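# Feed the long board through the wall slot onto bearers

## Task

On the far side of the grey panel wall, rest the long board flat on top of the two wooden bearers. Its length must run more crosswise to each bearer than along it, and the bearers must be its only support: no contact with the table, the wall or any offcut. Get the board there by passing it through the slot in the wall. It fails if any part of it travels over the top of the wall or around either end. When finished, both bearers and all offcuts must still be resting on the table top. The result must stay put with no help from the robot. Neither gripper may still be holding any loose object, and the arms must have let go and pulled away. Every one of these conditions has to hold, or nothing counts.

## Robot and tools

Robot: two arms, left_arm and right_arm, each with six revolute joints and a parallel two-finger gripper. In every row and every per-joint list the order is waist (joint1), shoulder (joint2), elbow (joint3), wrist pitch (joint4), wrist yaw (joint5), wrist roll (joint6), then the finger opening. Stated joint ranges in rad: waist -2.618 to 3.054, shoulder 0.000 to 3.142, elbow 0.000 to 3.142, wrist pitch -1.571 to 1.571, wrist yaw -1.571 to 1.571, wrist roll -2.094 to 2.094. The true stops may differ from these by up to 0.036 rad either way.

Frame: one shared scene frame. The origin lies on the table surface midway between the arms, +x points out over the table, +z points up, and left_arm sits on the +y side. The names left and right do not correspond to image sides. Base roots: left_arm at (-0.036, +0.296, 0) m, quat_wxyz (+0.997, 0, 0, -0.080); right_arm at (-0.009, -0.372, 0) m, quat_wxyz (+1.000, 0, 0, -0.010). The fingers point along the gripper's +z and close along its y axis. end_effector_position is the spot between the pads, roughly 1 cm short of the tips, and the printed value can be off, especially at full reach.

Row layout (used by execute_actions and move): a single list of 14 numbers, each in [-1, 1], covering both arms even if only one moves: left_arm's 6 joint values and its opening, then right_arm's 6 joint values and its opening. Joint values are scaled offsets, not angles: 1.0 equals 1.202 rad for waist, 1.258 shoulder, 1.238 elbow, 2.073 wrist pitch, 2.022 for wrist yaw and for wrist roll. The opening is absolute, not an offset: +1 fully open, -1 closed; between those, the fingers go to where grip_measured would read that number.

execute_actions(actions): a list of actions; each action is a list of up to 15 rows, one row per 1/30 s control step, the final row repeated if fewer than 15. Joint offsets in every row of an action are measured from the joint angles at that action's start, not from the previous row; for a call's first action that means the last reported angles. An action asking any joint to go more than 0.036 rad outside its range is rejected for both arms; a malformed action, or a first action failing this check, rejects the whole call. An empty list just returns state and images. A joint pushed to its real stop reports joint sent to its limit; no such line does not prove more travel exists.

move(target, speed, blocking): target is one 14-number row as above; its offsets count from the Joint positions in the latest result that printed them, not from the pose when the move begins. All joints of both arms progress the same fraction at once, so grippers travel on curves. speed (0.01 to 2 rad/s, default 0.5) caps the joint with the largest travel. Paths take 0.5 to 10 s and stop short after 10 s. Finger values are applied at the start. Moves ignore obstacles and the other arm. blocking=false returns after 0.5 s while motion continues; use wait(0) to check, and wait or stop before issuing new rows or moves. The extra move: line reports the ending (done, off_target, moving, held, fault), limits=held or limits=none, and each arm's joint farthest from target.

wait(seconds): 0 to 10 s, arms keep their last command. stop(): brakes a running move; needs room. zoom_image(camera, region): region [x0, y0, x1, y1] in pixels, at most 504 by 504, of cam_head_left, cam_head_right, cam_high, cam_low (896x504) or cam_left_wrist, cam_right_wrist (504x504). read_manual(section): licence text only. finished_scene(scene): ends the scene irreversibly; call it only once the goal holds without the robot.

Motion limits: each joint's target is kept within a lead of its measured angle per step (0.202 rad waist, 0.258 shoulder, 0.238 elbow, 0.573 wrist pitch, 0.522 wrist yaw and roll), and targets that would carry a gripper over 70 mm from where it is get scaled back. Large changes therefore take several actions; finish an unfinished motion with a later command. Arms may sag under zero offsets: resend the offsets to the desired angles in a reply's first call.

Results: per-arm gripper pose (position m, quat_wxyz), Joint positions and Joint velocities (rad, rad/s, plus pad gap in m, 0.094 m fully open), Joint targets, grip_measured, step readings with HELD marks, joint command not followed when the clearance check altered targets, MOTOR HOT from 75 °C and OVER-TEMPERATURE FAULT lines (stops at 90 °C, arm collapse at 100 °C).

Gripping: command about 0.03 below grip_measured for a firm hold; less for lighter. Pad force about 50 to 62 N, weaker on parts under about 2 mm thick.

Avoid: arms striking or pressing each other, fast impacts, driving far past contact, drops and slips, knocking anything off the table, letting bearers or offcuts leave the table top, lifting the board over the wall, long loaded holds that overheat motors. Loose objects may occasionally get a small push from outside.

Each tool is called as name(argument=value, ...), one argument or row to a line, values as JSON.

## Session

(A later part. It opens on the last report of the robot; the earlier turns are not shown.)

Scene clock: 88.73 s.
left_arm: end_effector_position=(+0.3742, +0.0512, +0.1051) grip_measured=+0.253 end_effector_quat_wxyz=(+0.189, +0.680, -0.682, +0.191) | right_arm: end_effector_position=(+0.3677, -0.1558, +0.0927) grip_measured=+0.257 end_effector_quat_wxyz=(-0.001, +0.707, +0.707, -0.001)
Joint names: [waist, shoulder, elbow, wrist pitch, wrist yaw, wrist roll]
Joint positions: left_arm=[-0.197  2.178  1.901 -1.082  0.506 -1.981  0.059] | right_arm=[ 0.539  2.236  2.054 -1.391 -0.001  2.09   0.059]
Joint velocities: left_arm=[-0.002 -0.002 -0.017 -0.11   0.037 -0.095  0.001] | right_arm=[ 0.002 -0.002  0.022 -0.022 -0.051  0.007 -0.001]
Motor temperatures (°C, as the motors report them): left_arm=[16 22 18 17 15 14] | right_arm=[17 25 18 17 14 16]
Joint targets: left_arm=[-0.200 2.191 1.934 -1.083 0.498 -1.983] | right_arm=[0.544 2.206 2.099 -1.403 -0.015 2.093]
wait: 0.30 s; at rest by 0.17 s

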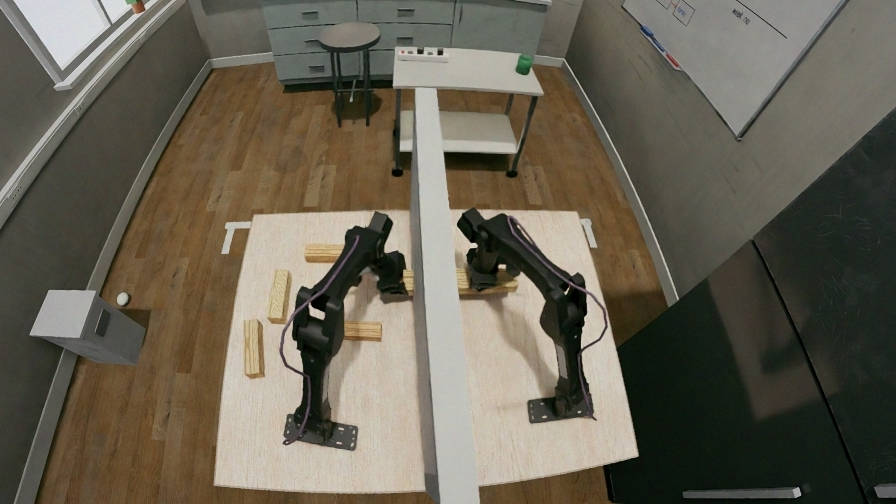

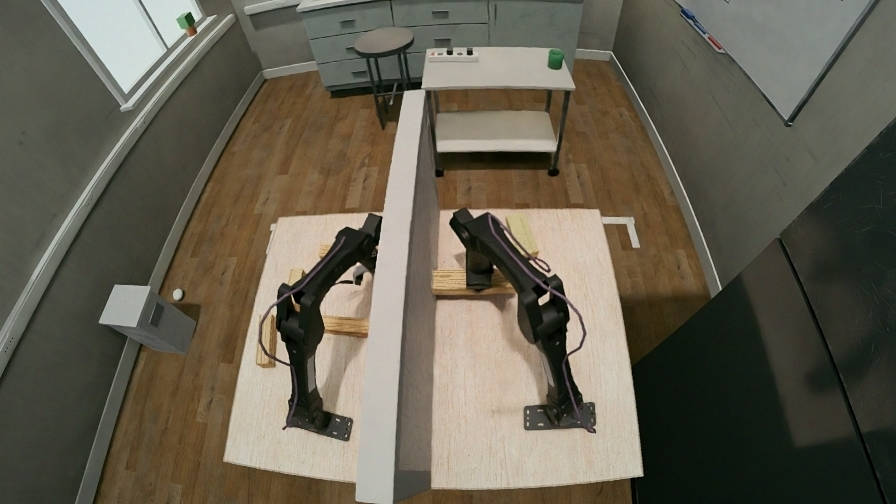

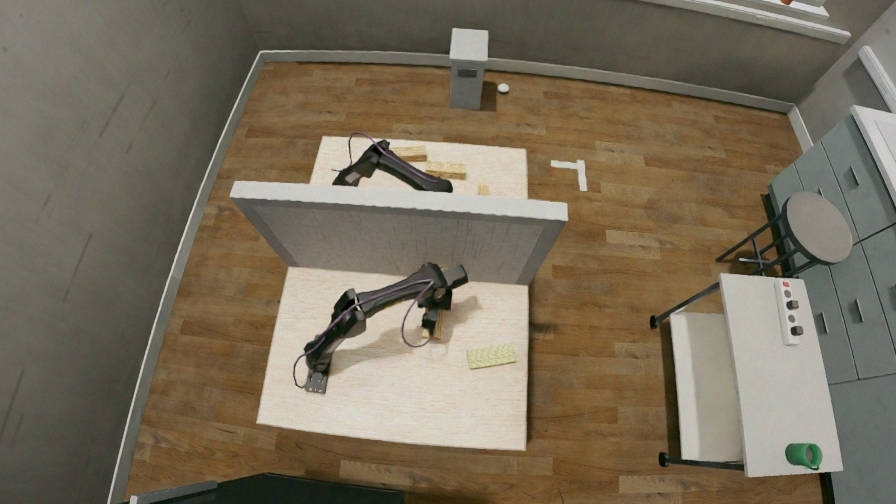

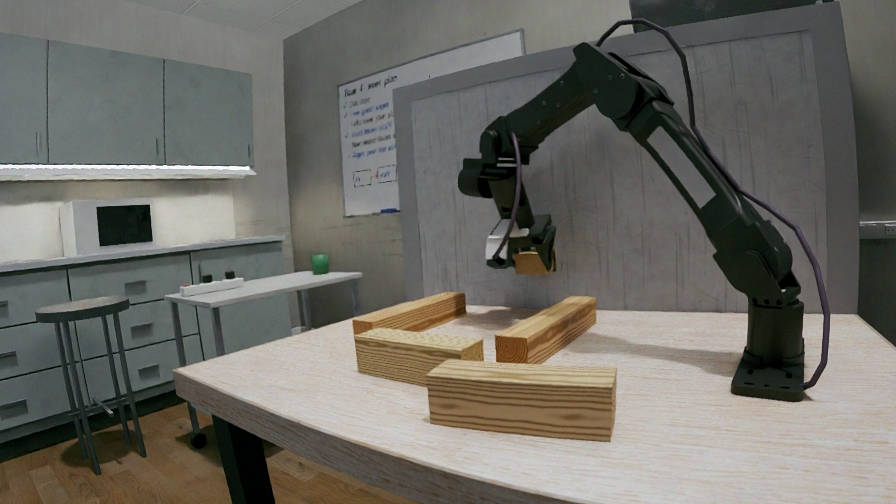

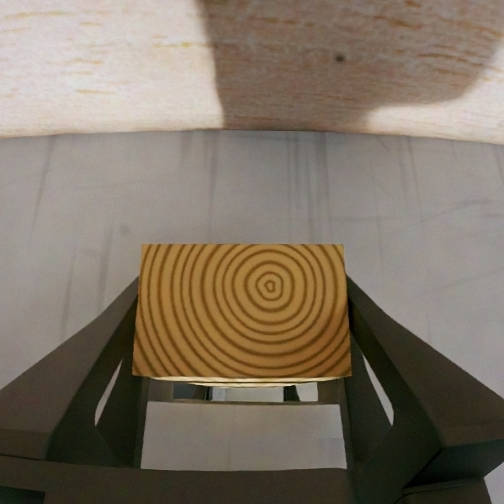

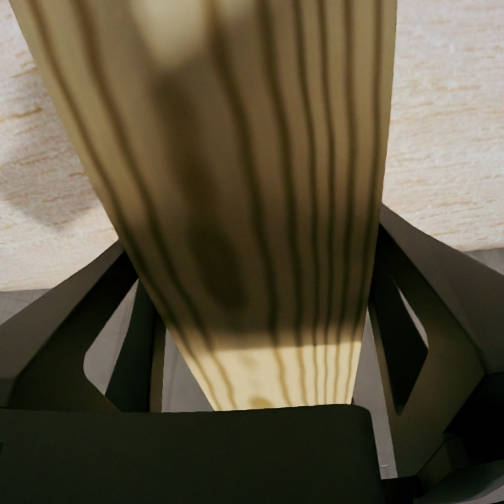

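execute_actions(
  actions=[
    [[-0.0025,0.0103,0.0267,-0.0005,-0.004,-0.001,0.1,0.0042,-0.0238,0.0363,-0.0058,-0.0069,0.0015,0.2],[-0.0025,0.0103,0.0267,-0.0005,-0.004,-0.001,0.1,0.0042,-0.0238,0.0363,-0.0058,-0.0069,0.0015,0.24],[-0.0025,0.0103,0.0267,-0.0005,-0.004,-0.001,0.1,0.0042,-0.0238,0.0363,-0.0058,-0.0069,0.0015,0.26],[-0.0025,0.0103,0.0267,-0.0005,-0.004,-0.001,0.1,0.0042,-0.022,0.032,-0.0058,-0.0069,0.0015,0.28],[-0.0025,0.0103,0.0267,-0.0005,-0.004,-0.001,0.1,0.0042,-0.02,0.028,-0.0058,-0.0069,0.0015,0.31],[-0.0025,0.0103,0.0267,-0.0005,-0.004,-0.001,0.1,0.0042,-0.018,0.025,-0.0058,-0.0069,0.0015,0.35],[-0.0025,0.0103,0.0267,-0.0005,-0.004,-0.001,0.1,0.0042,-0.018,0.025,-0.0058,-0.0069,0.0015,0.42],[-0.0025,0.0103,0.0267,-0.0005,-0.004,-0.001,0.1,0.0042,-0.018,0.025,-0.0058,-0.0069,0.0015,0.5],[-0.0025,0.0103,0.0267,-0.0005,-0.004,-0.001,0.1,0.0042,-0.018,0.025,-0.0058,-0.0069,0.0015,0.6],[-0.0025,0.0103,0.0267,-0.0005,-0.004,-0.001,0.1,0.0042,-0.018,0.025,-0.0058,-0.0069,0.0015,0.7],[-0.0025,0.0103,0.0267,-0.0005,-0.004,-0.001,0.1,0.0042,-0.018,0.025,-0.0058,-0.0069,0.0015,0.8],[-0.0025,0.0103,0.0267,-0.0005,-0.004,-0.001,0.1,0.0042,-0.018,0.025,-0.0058,-0.0069,0.0015,0.9],[-0.0025,0.0103,0.0267,-0.0005,-0.004,-0.001,0.1,0.0042,-0.018,0.025,-0.0058,-0.0069,0.0015,1.0]],
  ],
)

wait(
  seconds=0.3,
)

Scene clock: 90.80 s.
left_arm: end_effector_position=(+0.3748, +0.0523, +0.1044) grip_measured=+0.253 end_effector_quat_wxyz=(+0.186, +0.680, -0.683, +0.190) | right_arm: end_effector_position=(+0.3668, -0.1541, +0.0931) grip_measured=+1.000 end_effector_quat_wxyz=(-0.006, +0.707, +0.707, +0.001)
Joint names: [waist, shoulder, elbow, wrist pitch, wrist yaw, wrist roll]
Joint positions: left_arm=[-0.197  2.178  1.901 -1.082  0.499 -1.978  0.059] | right_arm=[ 0.539  2.235  2.054 -1.391 -0.012  2.09   0.094]
Joint velocities: left_arm=[-0.002  0.012 -0.012  0.051 -0.007 -0.022 -0.   ] | right_arm=[-0.002 -0.012 -0.012 -0.081  0.037  0.007  0.   ]
Motor temperatures (°C, as the motors report them): left_arm=[16 22 18 17 15 14] | right_arm=[17 26 18 17 14 16]
Joint targets: left_arm=[-0.200 2.191 1.934 -1.084 0.498 -1.983] | right_arm=[0.544 2.213 2.085 -1.403 -0.015 2.093]
Step readings (joint positions):
0: left_arm=[-0.197 2.178 1.901 -1.082 0.506 -1.981] | right_arm=[0.539 2.236 2.054 -1.391 -0.001 2.090]
1: left_arm=[-0.197 2.178 1.901 -1.082 0.506 -1.981] | right_arm=[0.539 2.236 2.054 -1.391 -0.001 2.090]
2: left_arm=[-0.197 2.178 1.901 -1.082 0.506 -1.981] | right_arm=[0.539 2.236 2.054 -1.391 -0.001 2.090]
4: left_arm=[-0.197 2.178 1.901 -1.082 0.506 -1.981] | right_arm=[0.539 2.236 2.054 -1.391 -0.001 2.090]
8: left_arm=[-0.197 2.178 1.901 -1.082 0.499 -1.978] | right_arm=[0.539 2.235 2.054 -1.391 -0.008 2.090]
15: Joint positions above

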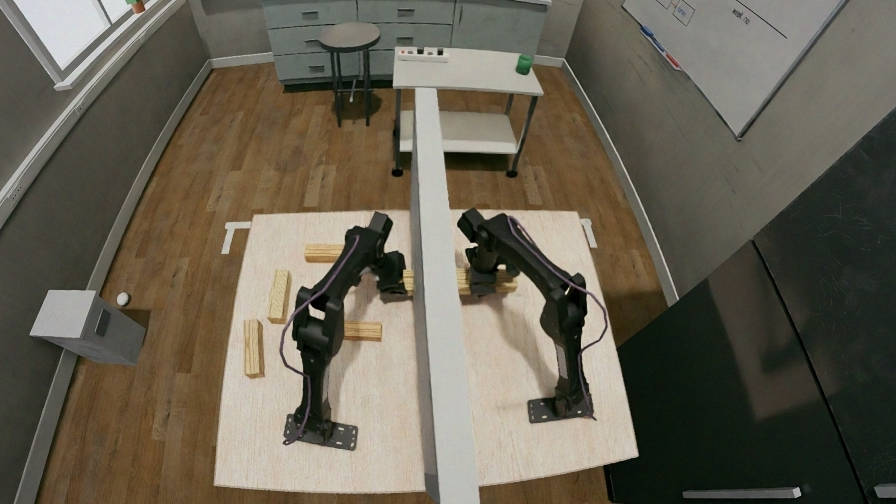

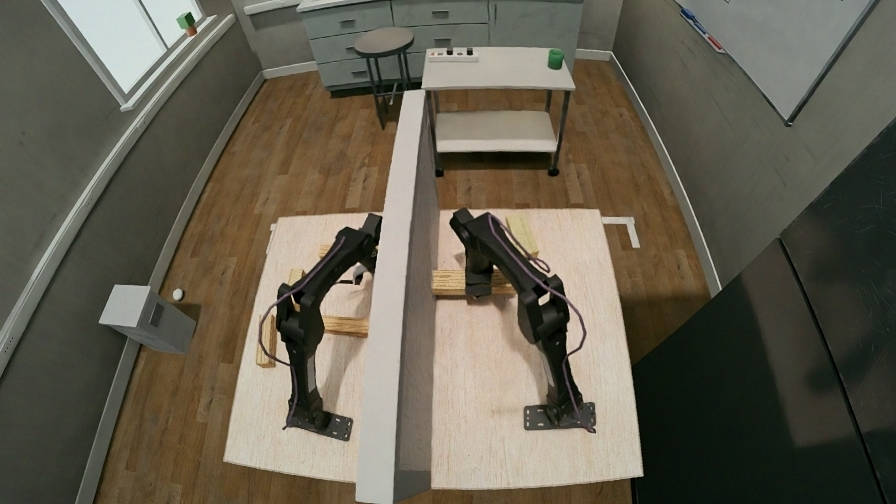

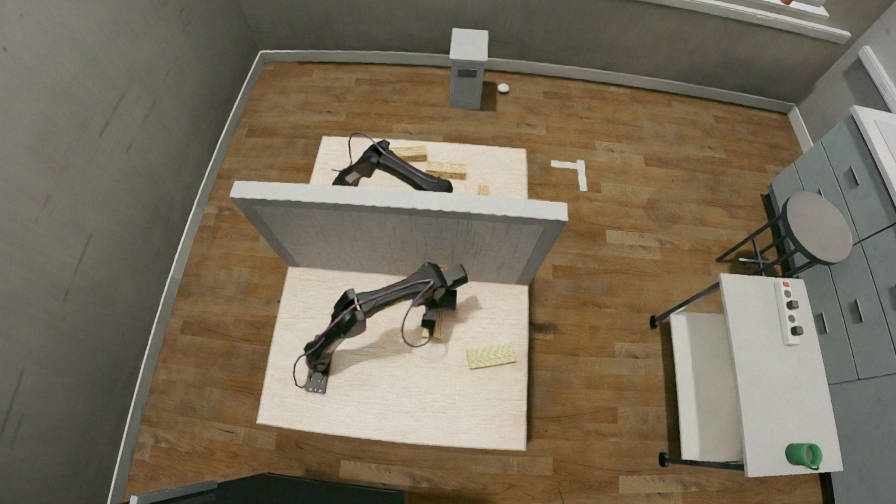

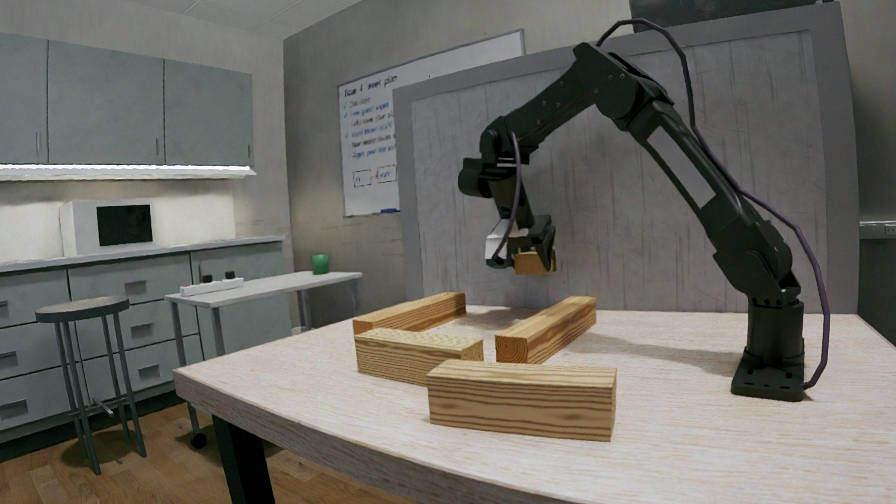

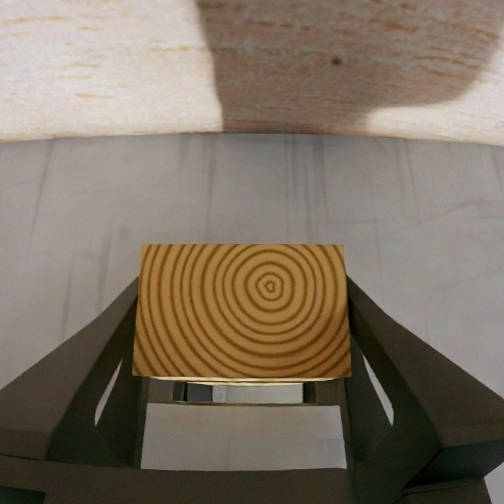

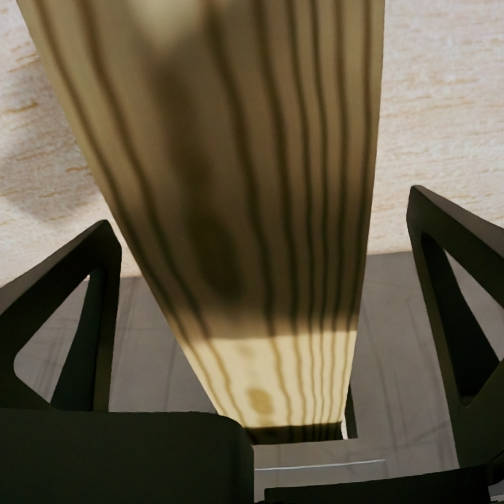

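Scene clock: 91.10 s.
left_arm: end_effector_position=(+0.3748, +0.0523, +0.1044) grip_measured=+0.253 end_effector_quat_wxyz=(+0.186, +0.680, -0.683, +0.190) | right_arm: end_effector_position=(+0.3667, -0.1540, +0.0931) grip_measured=+1.000 end_effector_quat_wxyz=(-0.006, +0.707, +0.707, +0.001)
Joint names: [waist, shoulder, elbow, wrist pitch, wrist yaw, wrist roll]
Joint positions: left_arm=[-0.197  2.178  1.901 -1.082  0.499 -1.978  0.059] | right_arm=[ 0.539  2.235  2.054 -1.391 -0.013  2.09   0.094]
Joint velocities: left_arm=[-0.002 -0.007 -0.002  0.051 -0.051 -0.007  0.   ] | right_arm=[-0.002  0.007  0.017 -0.007 -0.051  0.022  0.   ]
Motor temperatures (°C, as the motors report them): left_arm=[16 22 18 17 15 14] | right_arm=[17 26 18 17 14 16]
Joint targets: left_arm=[-0.200 2.191 1.934 -1.084 0.498 -1.983] | right_arm=[0.544 2.213 2.085 -1.403 -0.015 2.093]
wait: 0.30 s; at rest by 0.17 s

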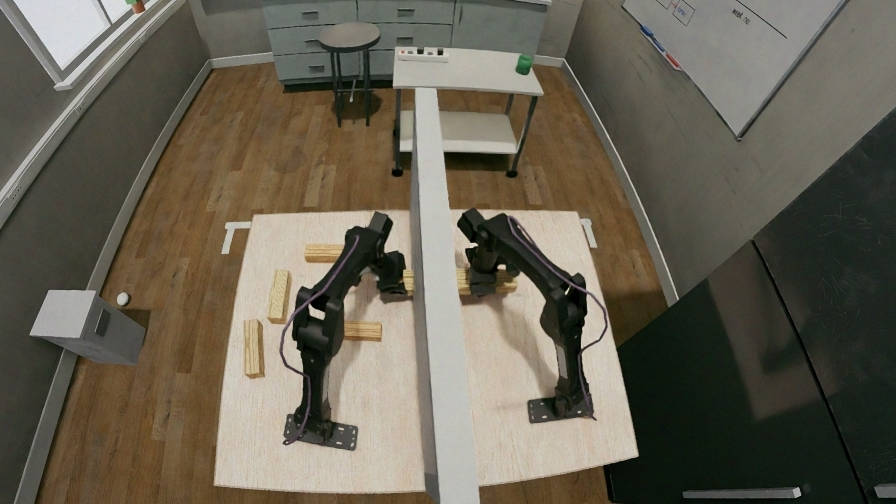

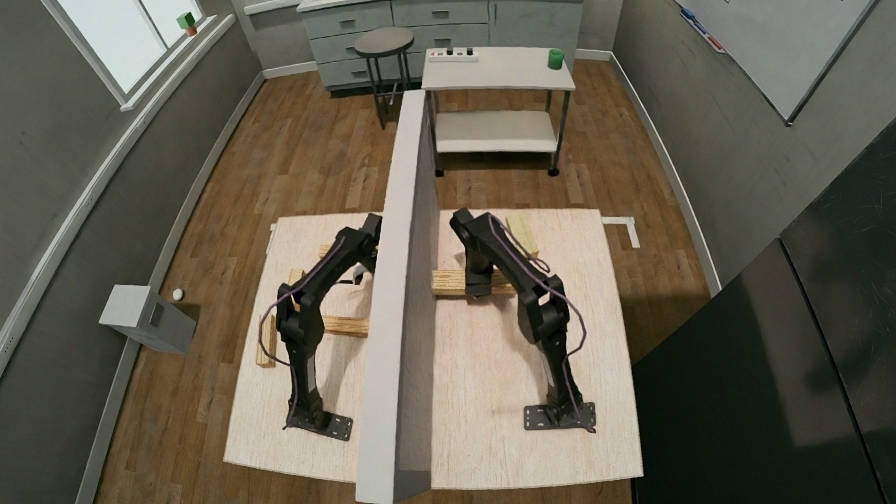

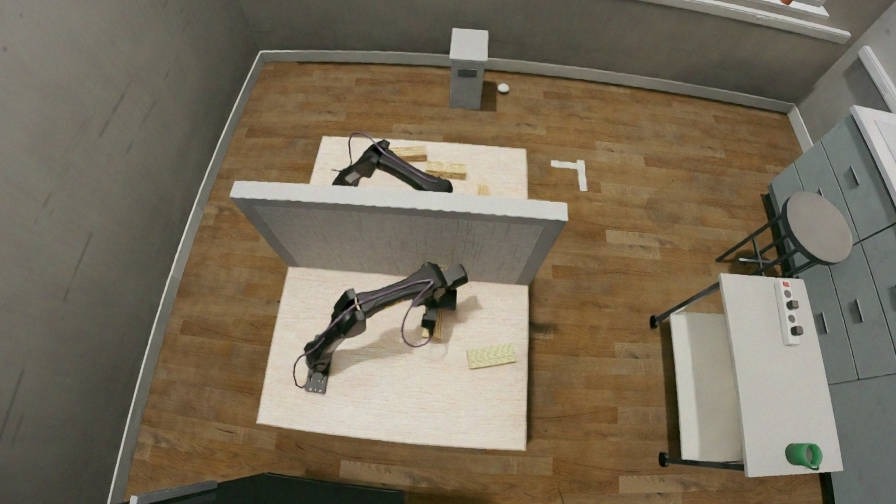

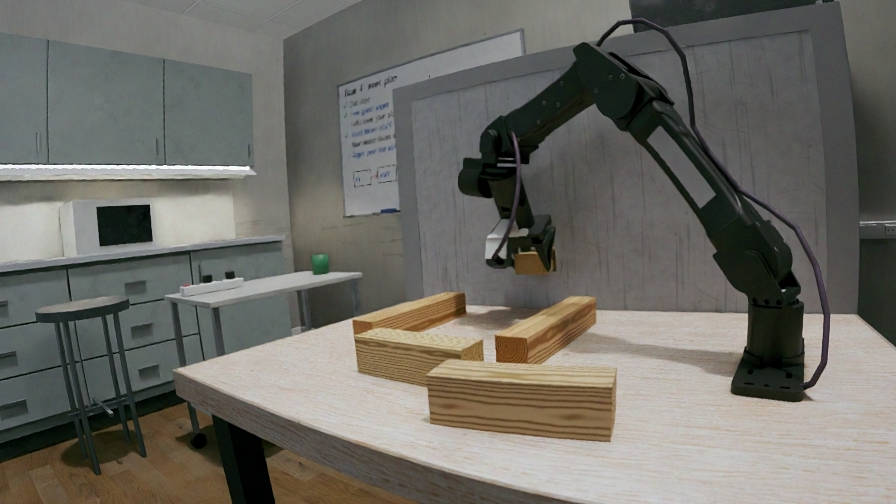

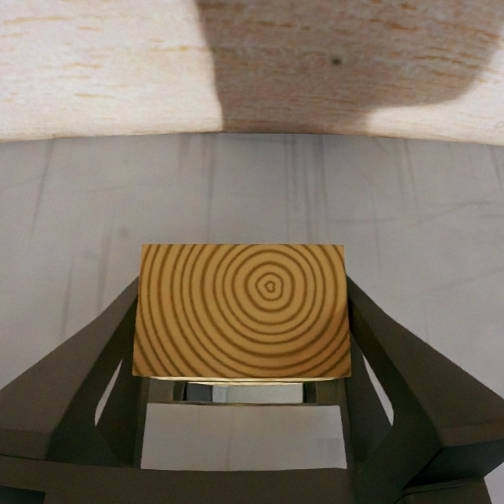

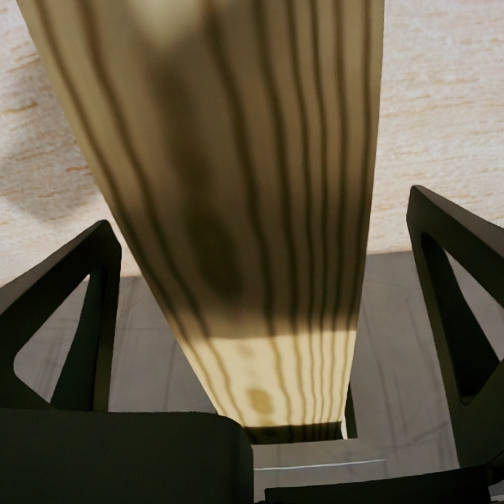

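execute_actions(
  actions=[
    [[0.0101,-0.0257,-0.0166,-0.0085,0.0064,0.0058,0.1,0.004,-0.0347,0.025,-0.0058,-0.001,0.0015,1],[0.0143,-0.0275,-0.0195,-0.0093,0.0068,0.0085,0.1,0.004,-0.0453,0.025,-0.0058,-0.001,0.0015,1],[0.0186,-0.0294,-0.0224,-0.0101,0.0073,0.0113,0.1,0.004,-0.056,0.025,-0.0058,-0.001,0.0015,1],[0.0229,-0.0313,-0.0253,-0.0108,0.0078,0.0141,0.1,0.004,-0.0667,0.025,-0.0058,-0.001,0.0015,1],[0.0271,-0.0332,-0.0282,-0.0116,0.0083,0.0168,0.1,0.004,-0.0773,0.025,-0.0058,-0.001,0.0015,1],[0.0314,-0.0350,-0.0311,-0.0124,0.0087,0.0196,0.1,0.004,-0.088,0.025,-0.0058,-0.001,0.0015,1],[0.0357,-0.0369,-0.0340,-0.0132,0.0092,0.0224,0.1,0.004,-0.0987,0.025,-0.0058,-0.001,0.0015,1],[0.0399,-0.0388,-0.0369,-0.0140,0.0097,0.0251,0.1,0.004,-0.1093,0.025,-0.0058,-0.001,0.0015,1],[0.0442,-0.0407,-0.0398,-0.0148,0.0102,0.0279,0.1,0.004,-0.12,0.025,-0.0058,-0.001,0.0015,1],[0.0485,-0.0425,-0.0427,-0.0156,0.0106,0.0307,0.1,0.004,-0.1307,0.025,-0.0058,-0.001,0.0015,1],[0.0527,-0.0444,-0.0456,-0.0164,0.0111,0.0334,0.1,0.004,-0.1413,0.025,-0.0058,-0.001,0.0015,1],[0.0570,-0.0463,-0.0485,-0.0171,0.0116,0.0362,0.1,0.004,-0.152,0.025,-0.0058,-0.001,0.0015,1],[0.0613,-0.0482,-0.0514,-0.0179,0.0121,0.0390,0.1,0.004,-0.1627,0.025,-0.0058,-0.001,0.0015,1],[0.0655,-0.0500,-0.0543,-0.0187,0.0125,0.0417,0.1,0.004,-0.1733,0.025,-0.0058,-0.001,0.0015,1],[0.0698,-0.0519,-0.0572,-0.0195,0.0130,0.0445,0.1,0.004,-0.184,0.025,-0.0058,-0.001,0.0015,1]],
  ],
)

wait(
  seconds=0.3,
)

Scene clock: 92.40 s.
left_arm: end_effector_position=(+0.3764, +0.0806, +0.1045) grip_measured=+0.253 end_effector_quat_wxyz=(+0.182, +0.680, -0.683, +0.192) | right_arm: end_effector_position=(+0.3643, -0.1552, +0.1722) grip_measured=+1.000 end_effector_quat_wxyz=(+0.019, +0.704, +0.704, +0.093)
Joint names: [waist, shoulder, elbow, wrist pitch, wrist yaw, wrist roll]
Joint positions: left_arm=[-0.136  2.147  1.855 -1.092  0.506 -1.911  0.059] | right_arm=[ 0.539  2.044  2.054 -1.391 -0.013  2.09   0.094]
Joint velocities: left_arm=[ 0.159 -0.071 -0.105 -0.051  0.007  0.154  0.001] | right_arm=[-0.002 -0.335 -0.007  0.007 -0.037 -0.007  0.   ]
Motor temperatures (°C, as the motors report them): left_arm=[16 22 18 17 15 14] | right_arm=[17 26 18 17 14 16]
Joint targets: left_arm=[-0.113 2.113 1.830 -1.123 0.525 -1.888] | right_arm=[0.544 2.004 2.085 -1.403 -0.015 2.093]
Step readings (joint positions):
0: left_arm=[-0.197 2.178 1.901 -1.082 0.499 -1.978] | right_arm=[0.539 2.235 2.054 -1.391 -0.013 2.090]
1: left_arm=[-0.197 2.177 1.901 -1.082 0.499 -1.976] | right_arm=[0.539 2.234 2.054 -1.391 -0.013 2.090]
2: left_arm=[-0.197 2.176 1.901 -1.082 0.499 -1.974] | right_arm=[0.539 2.230 2.054 -1.391 -0.013 2.090]
4: left_arm=[-0.194 2.174 1.897 -1.082 0.498 -1.968] | right_arm=[0.539 2.214 2.054 -1.391 -0.013 2.090]
8: left_arm=[-0.178 2.164 1.881 -1.084 0.501 -1.949] | right_arm=[0.539 2.153 2.054 -1.391 -0.013 2.090]
15: Joint positions above

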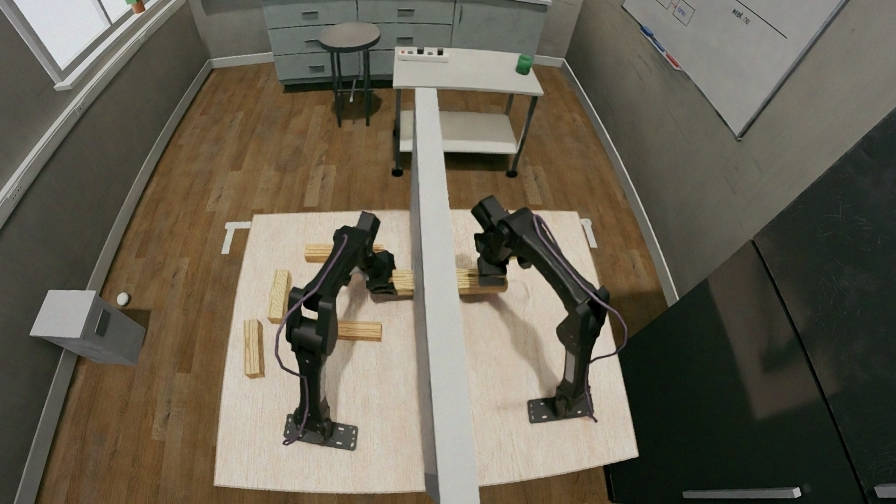

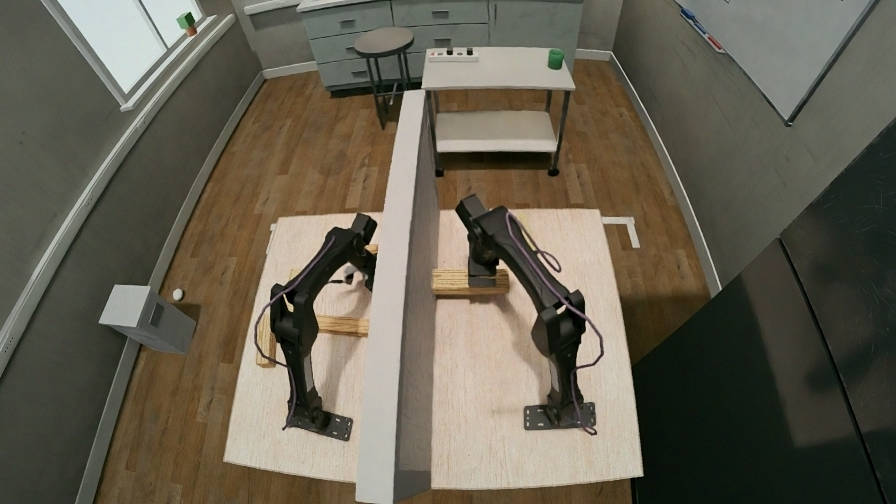

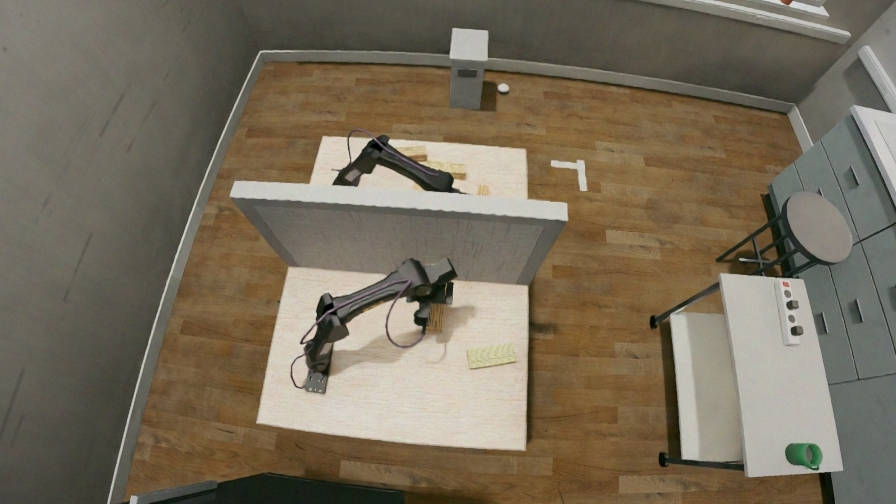

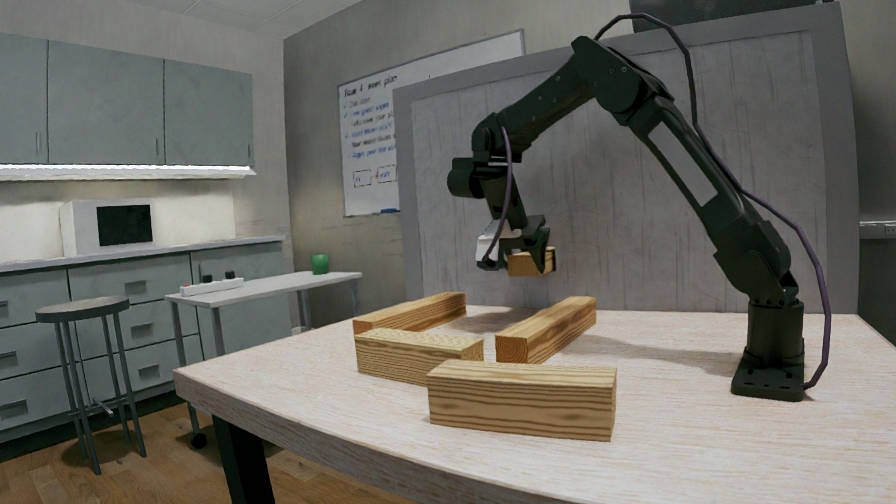

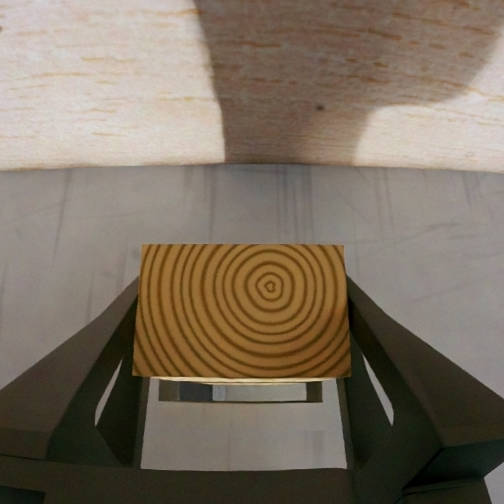

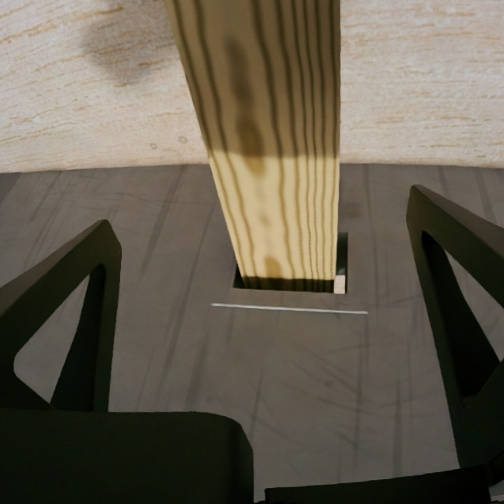

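Scene clock: 92.70 s.
left_arm: end_effector_position=(+0.3770, +0.0873, +0.1045) grip_measured=+0.253 end_effector_quat_wxyz=(+0.181, +0.681, -0.683, +0.192) | right_arm: end_effector_position=(+0.3627, -0.1561, +0.1852) grip_measured=+1.000 end_effector_quat_wxyz=(+0.023, +0.702, +0.703, +0.109)
Joint names: [waist, shoulder, elbow, wrist pitch, wrist yaw, wrist roll]
Joint positions: left_arm=[-0.121  2.143  1.849 -1.098  0.507 -1.895  0.059] | right_arm=[ 0.539  2.012  2.054 -1.391 -0.013  2.09   0.094]
Joint velocities: left_arm=[ 0.007 -0.007  0.012  0.022 -0.007  0.051 -0.   ] | right_arm=[-0.007  0.002  0.017 -0.037 -0.022 -0.037  0.   ]
Motor temperatures (°C, as the motors report them): left_arm=[16 22 18 17 15 14] | right_arm=[17 26 18 17 14 16]
Joint targets: left_arm=[-0.113 2.113 1.830 -1.123 0.525 -1.888] | right_arm=[0.544 2.004 2.085 -1.403 -0.015 2.093]
wait: 0.30 s; no rest

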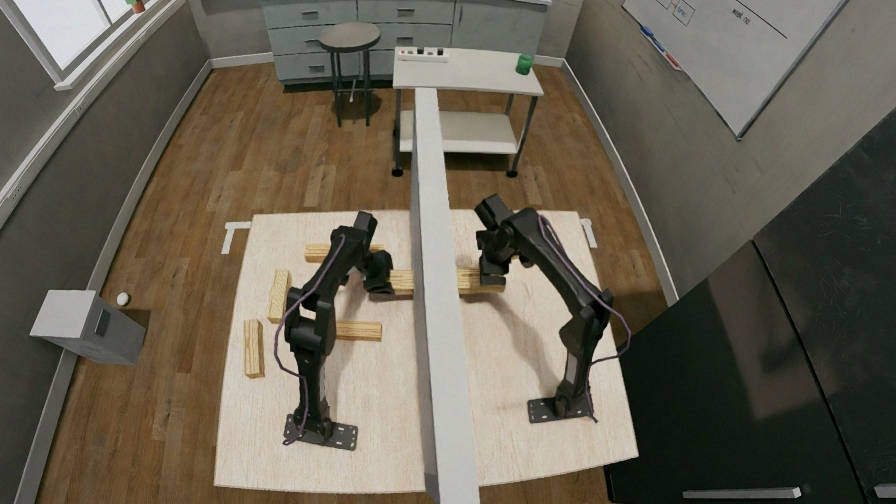

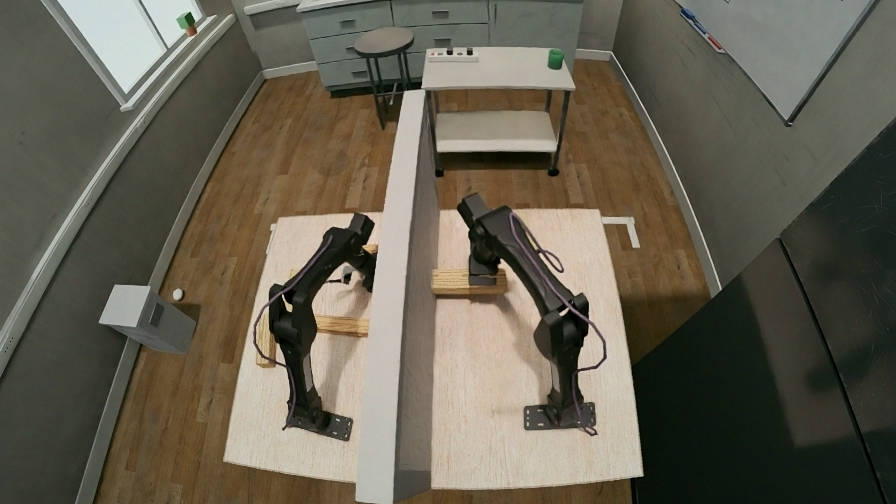

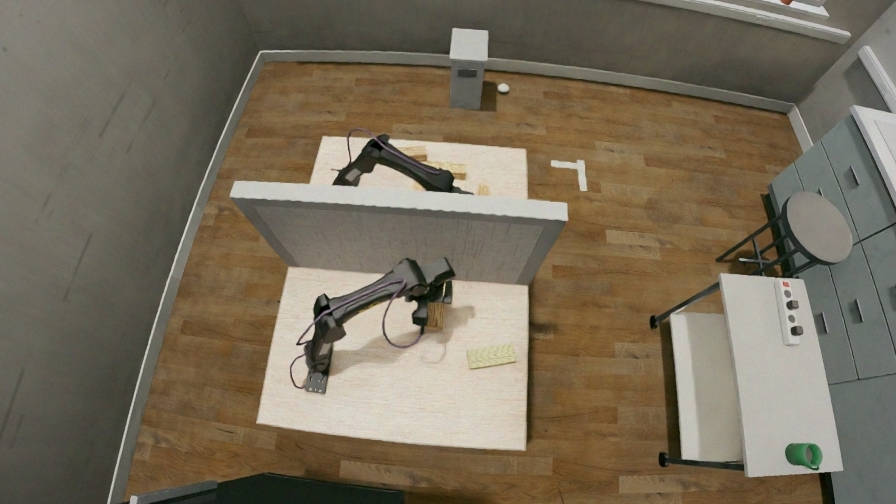

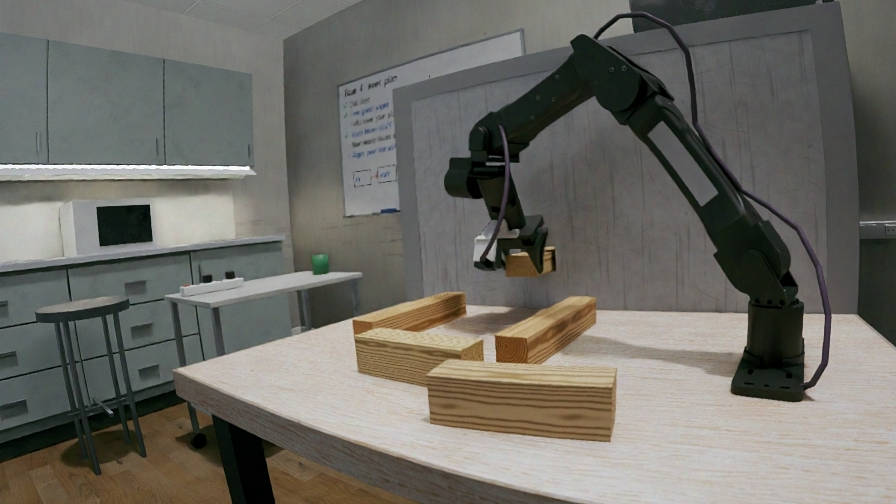

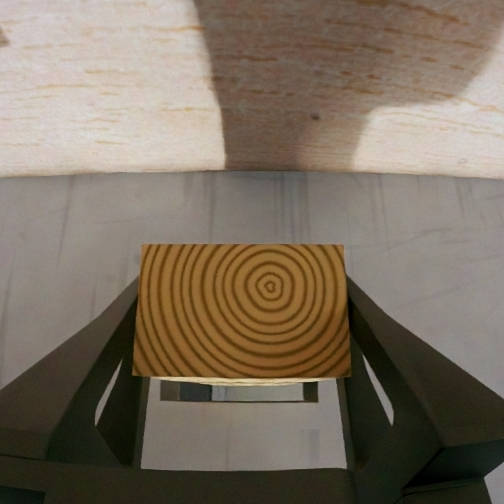

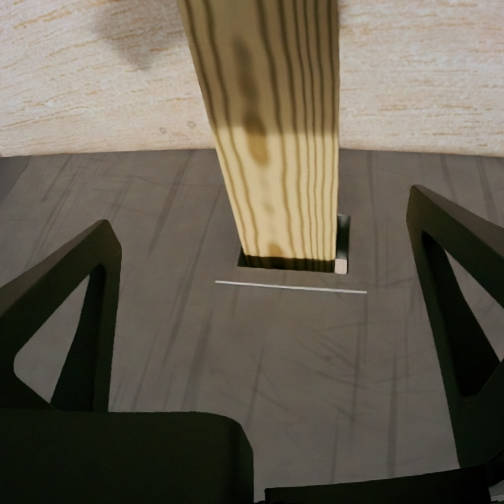

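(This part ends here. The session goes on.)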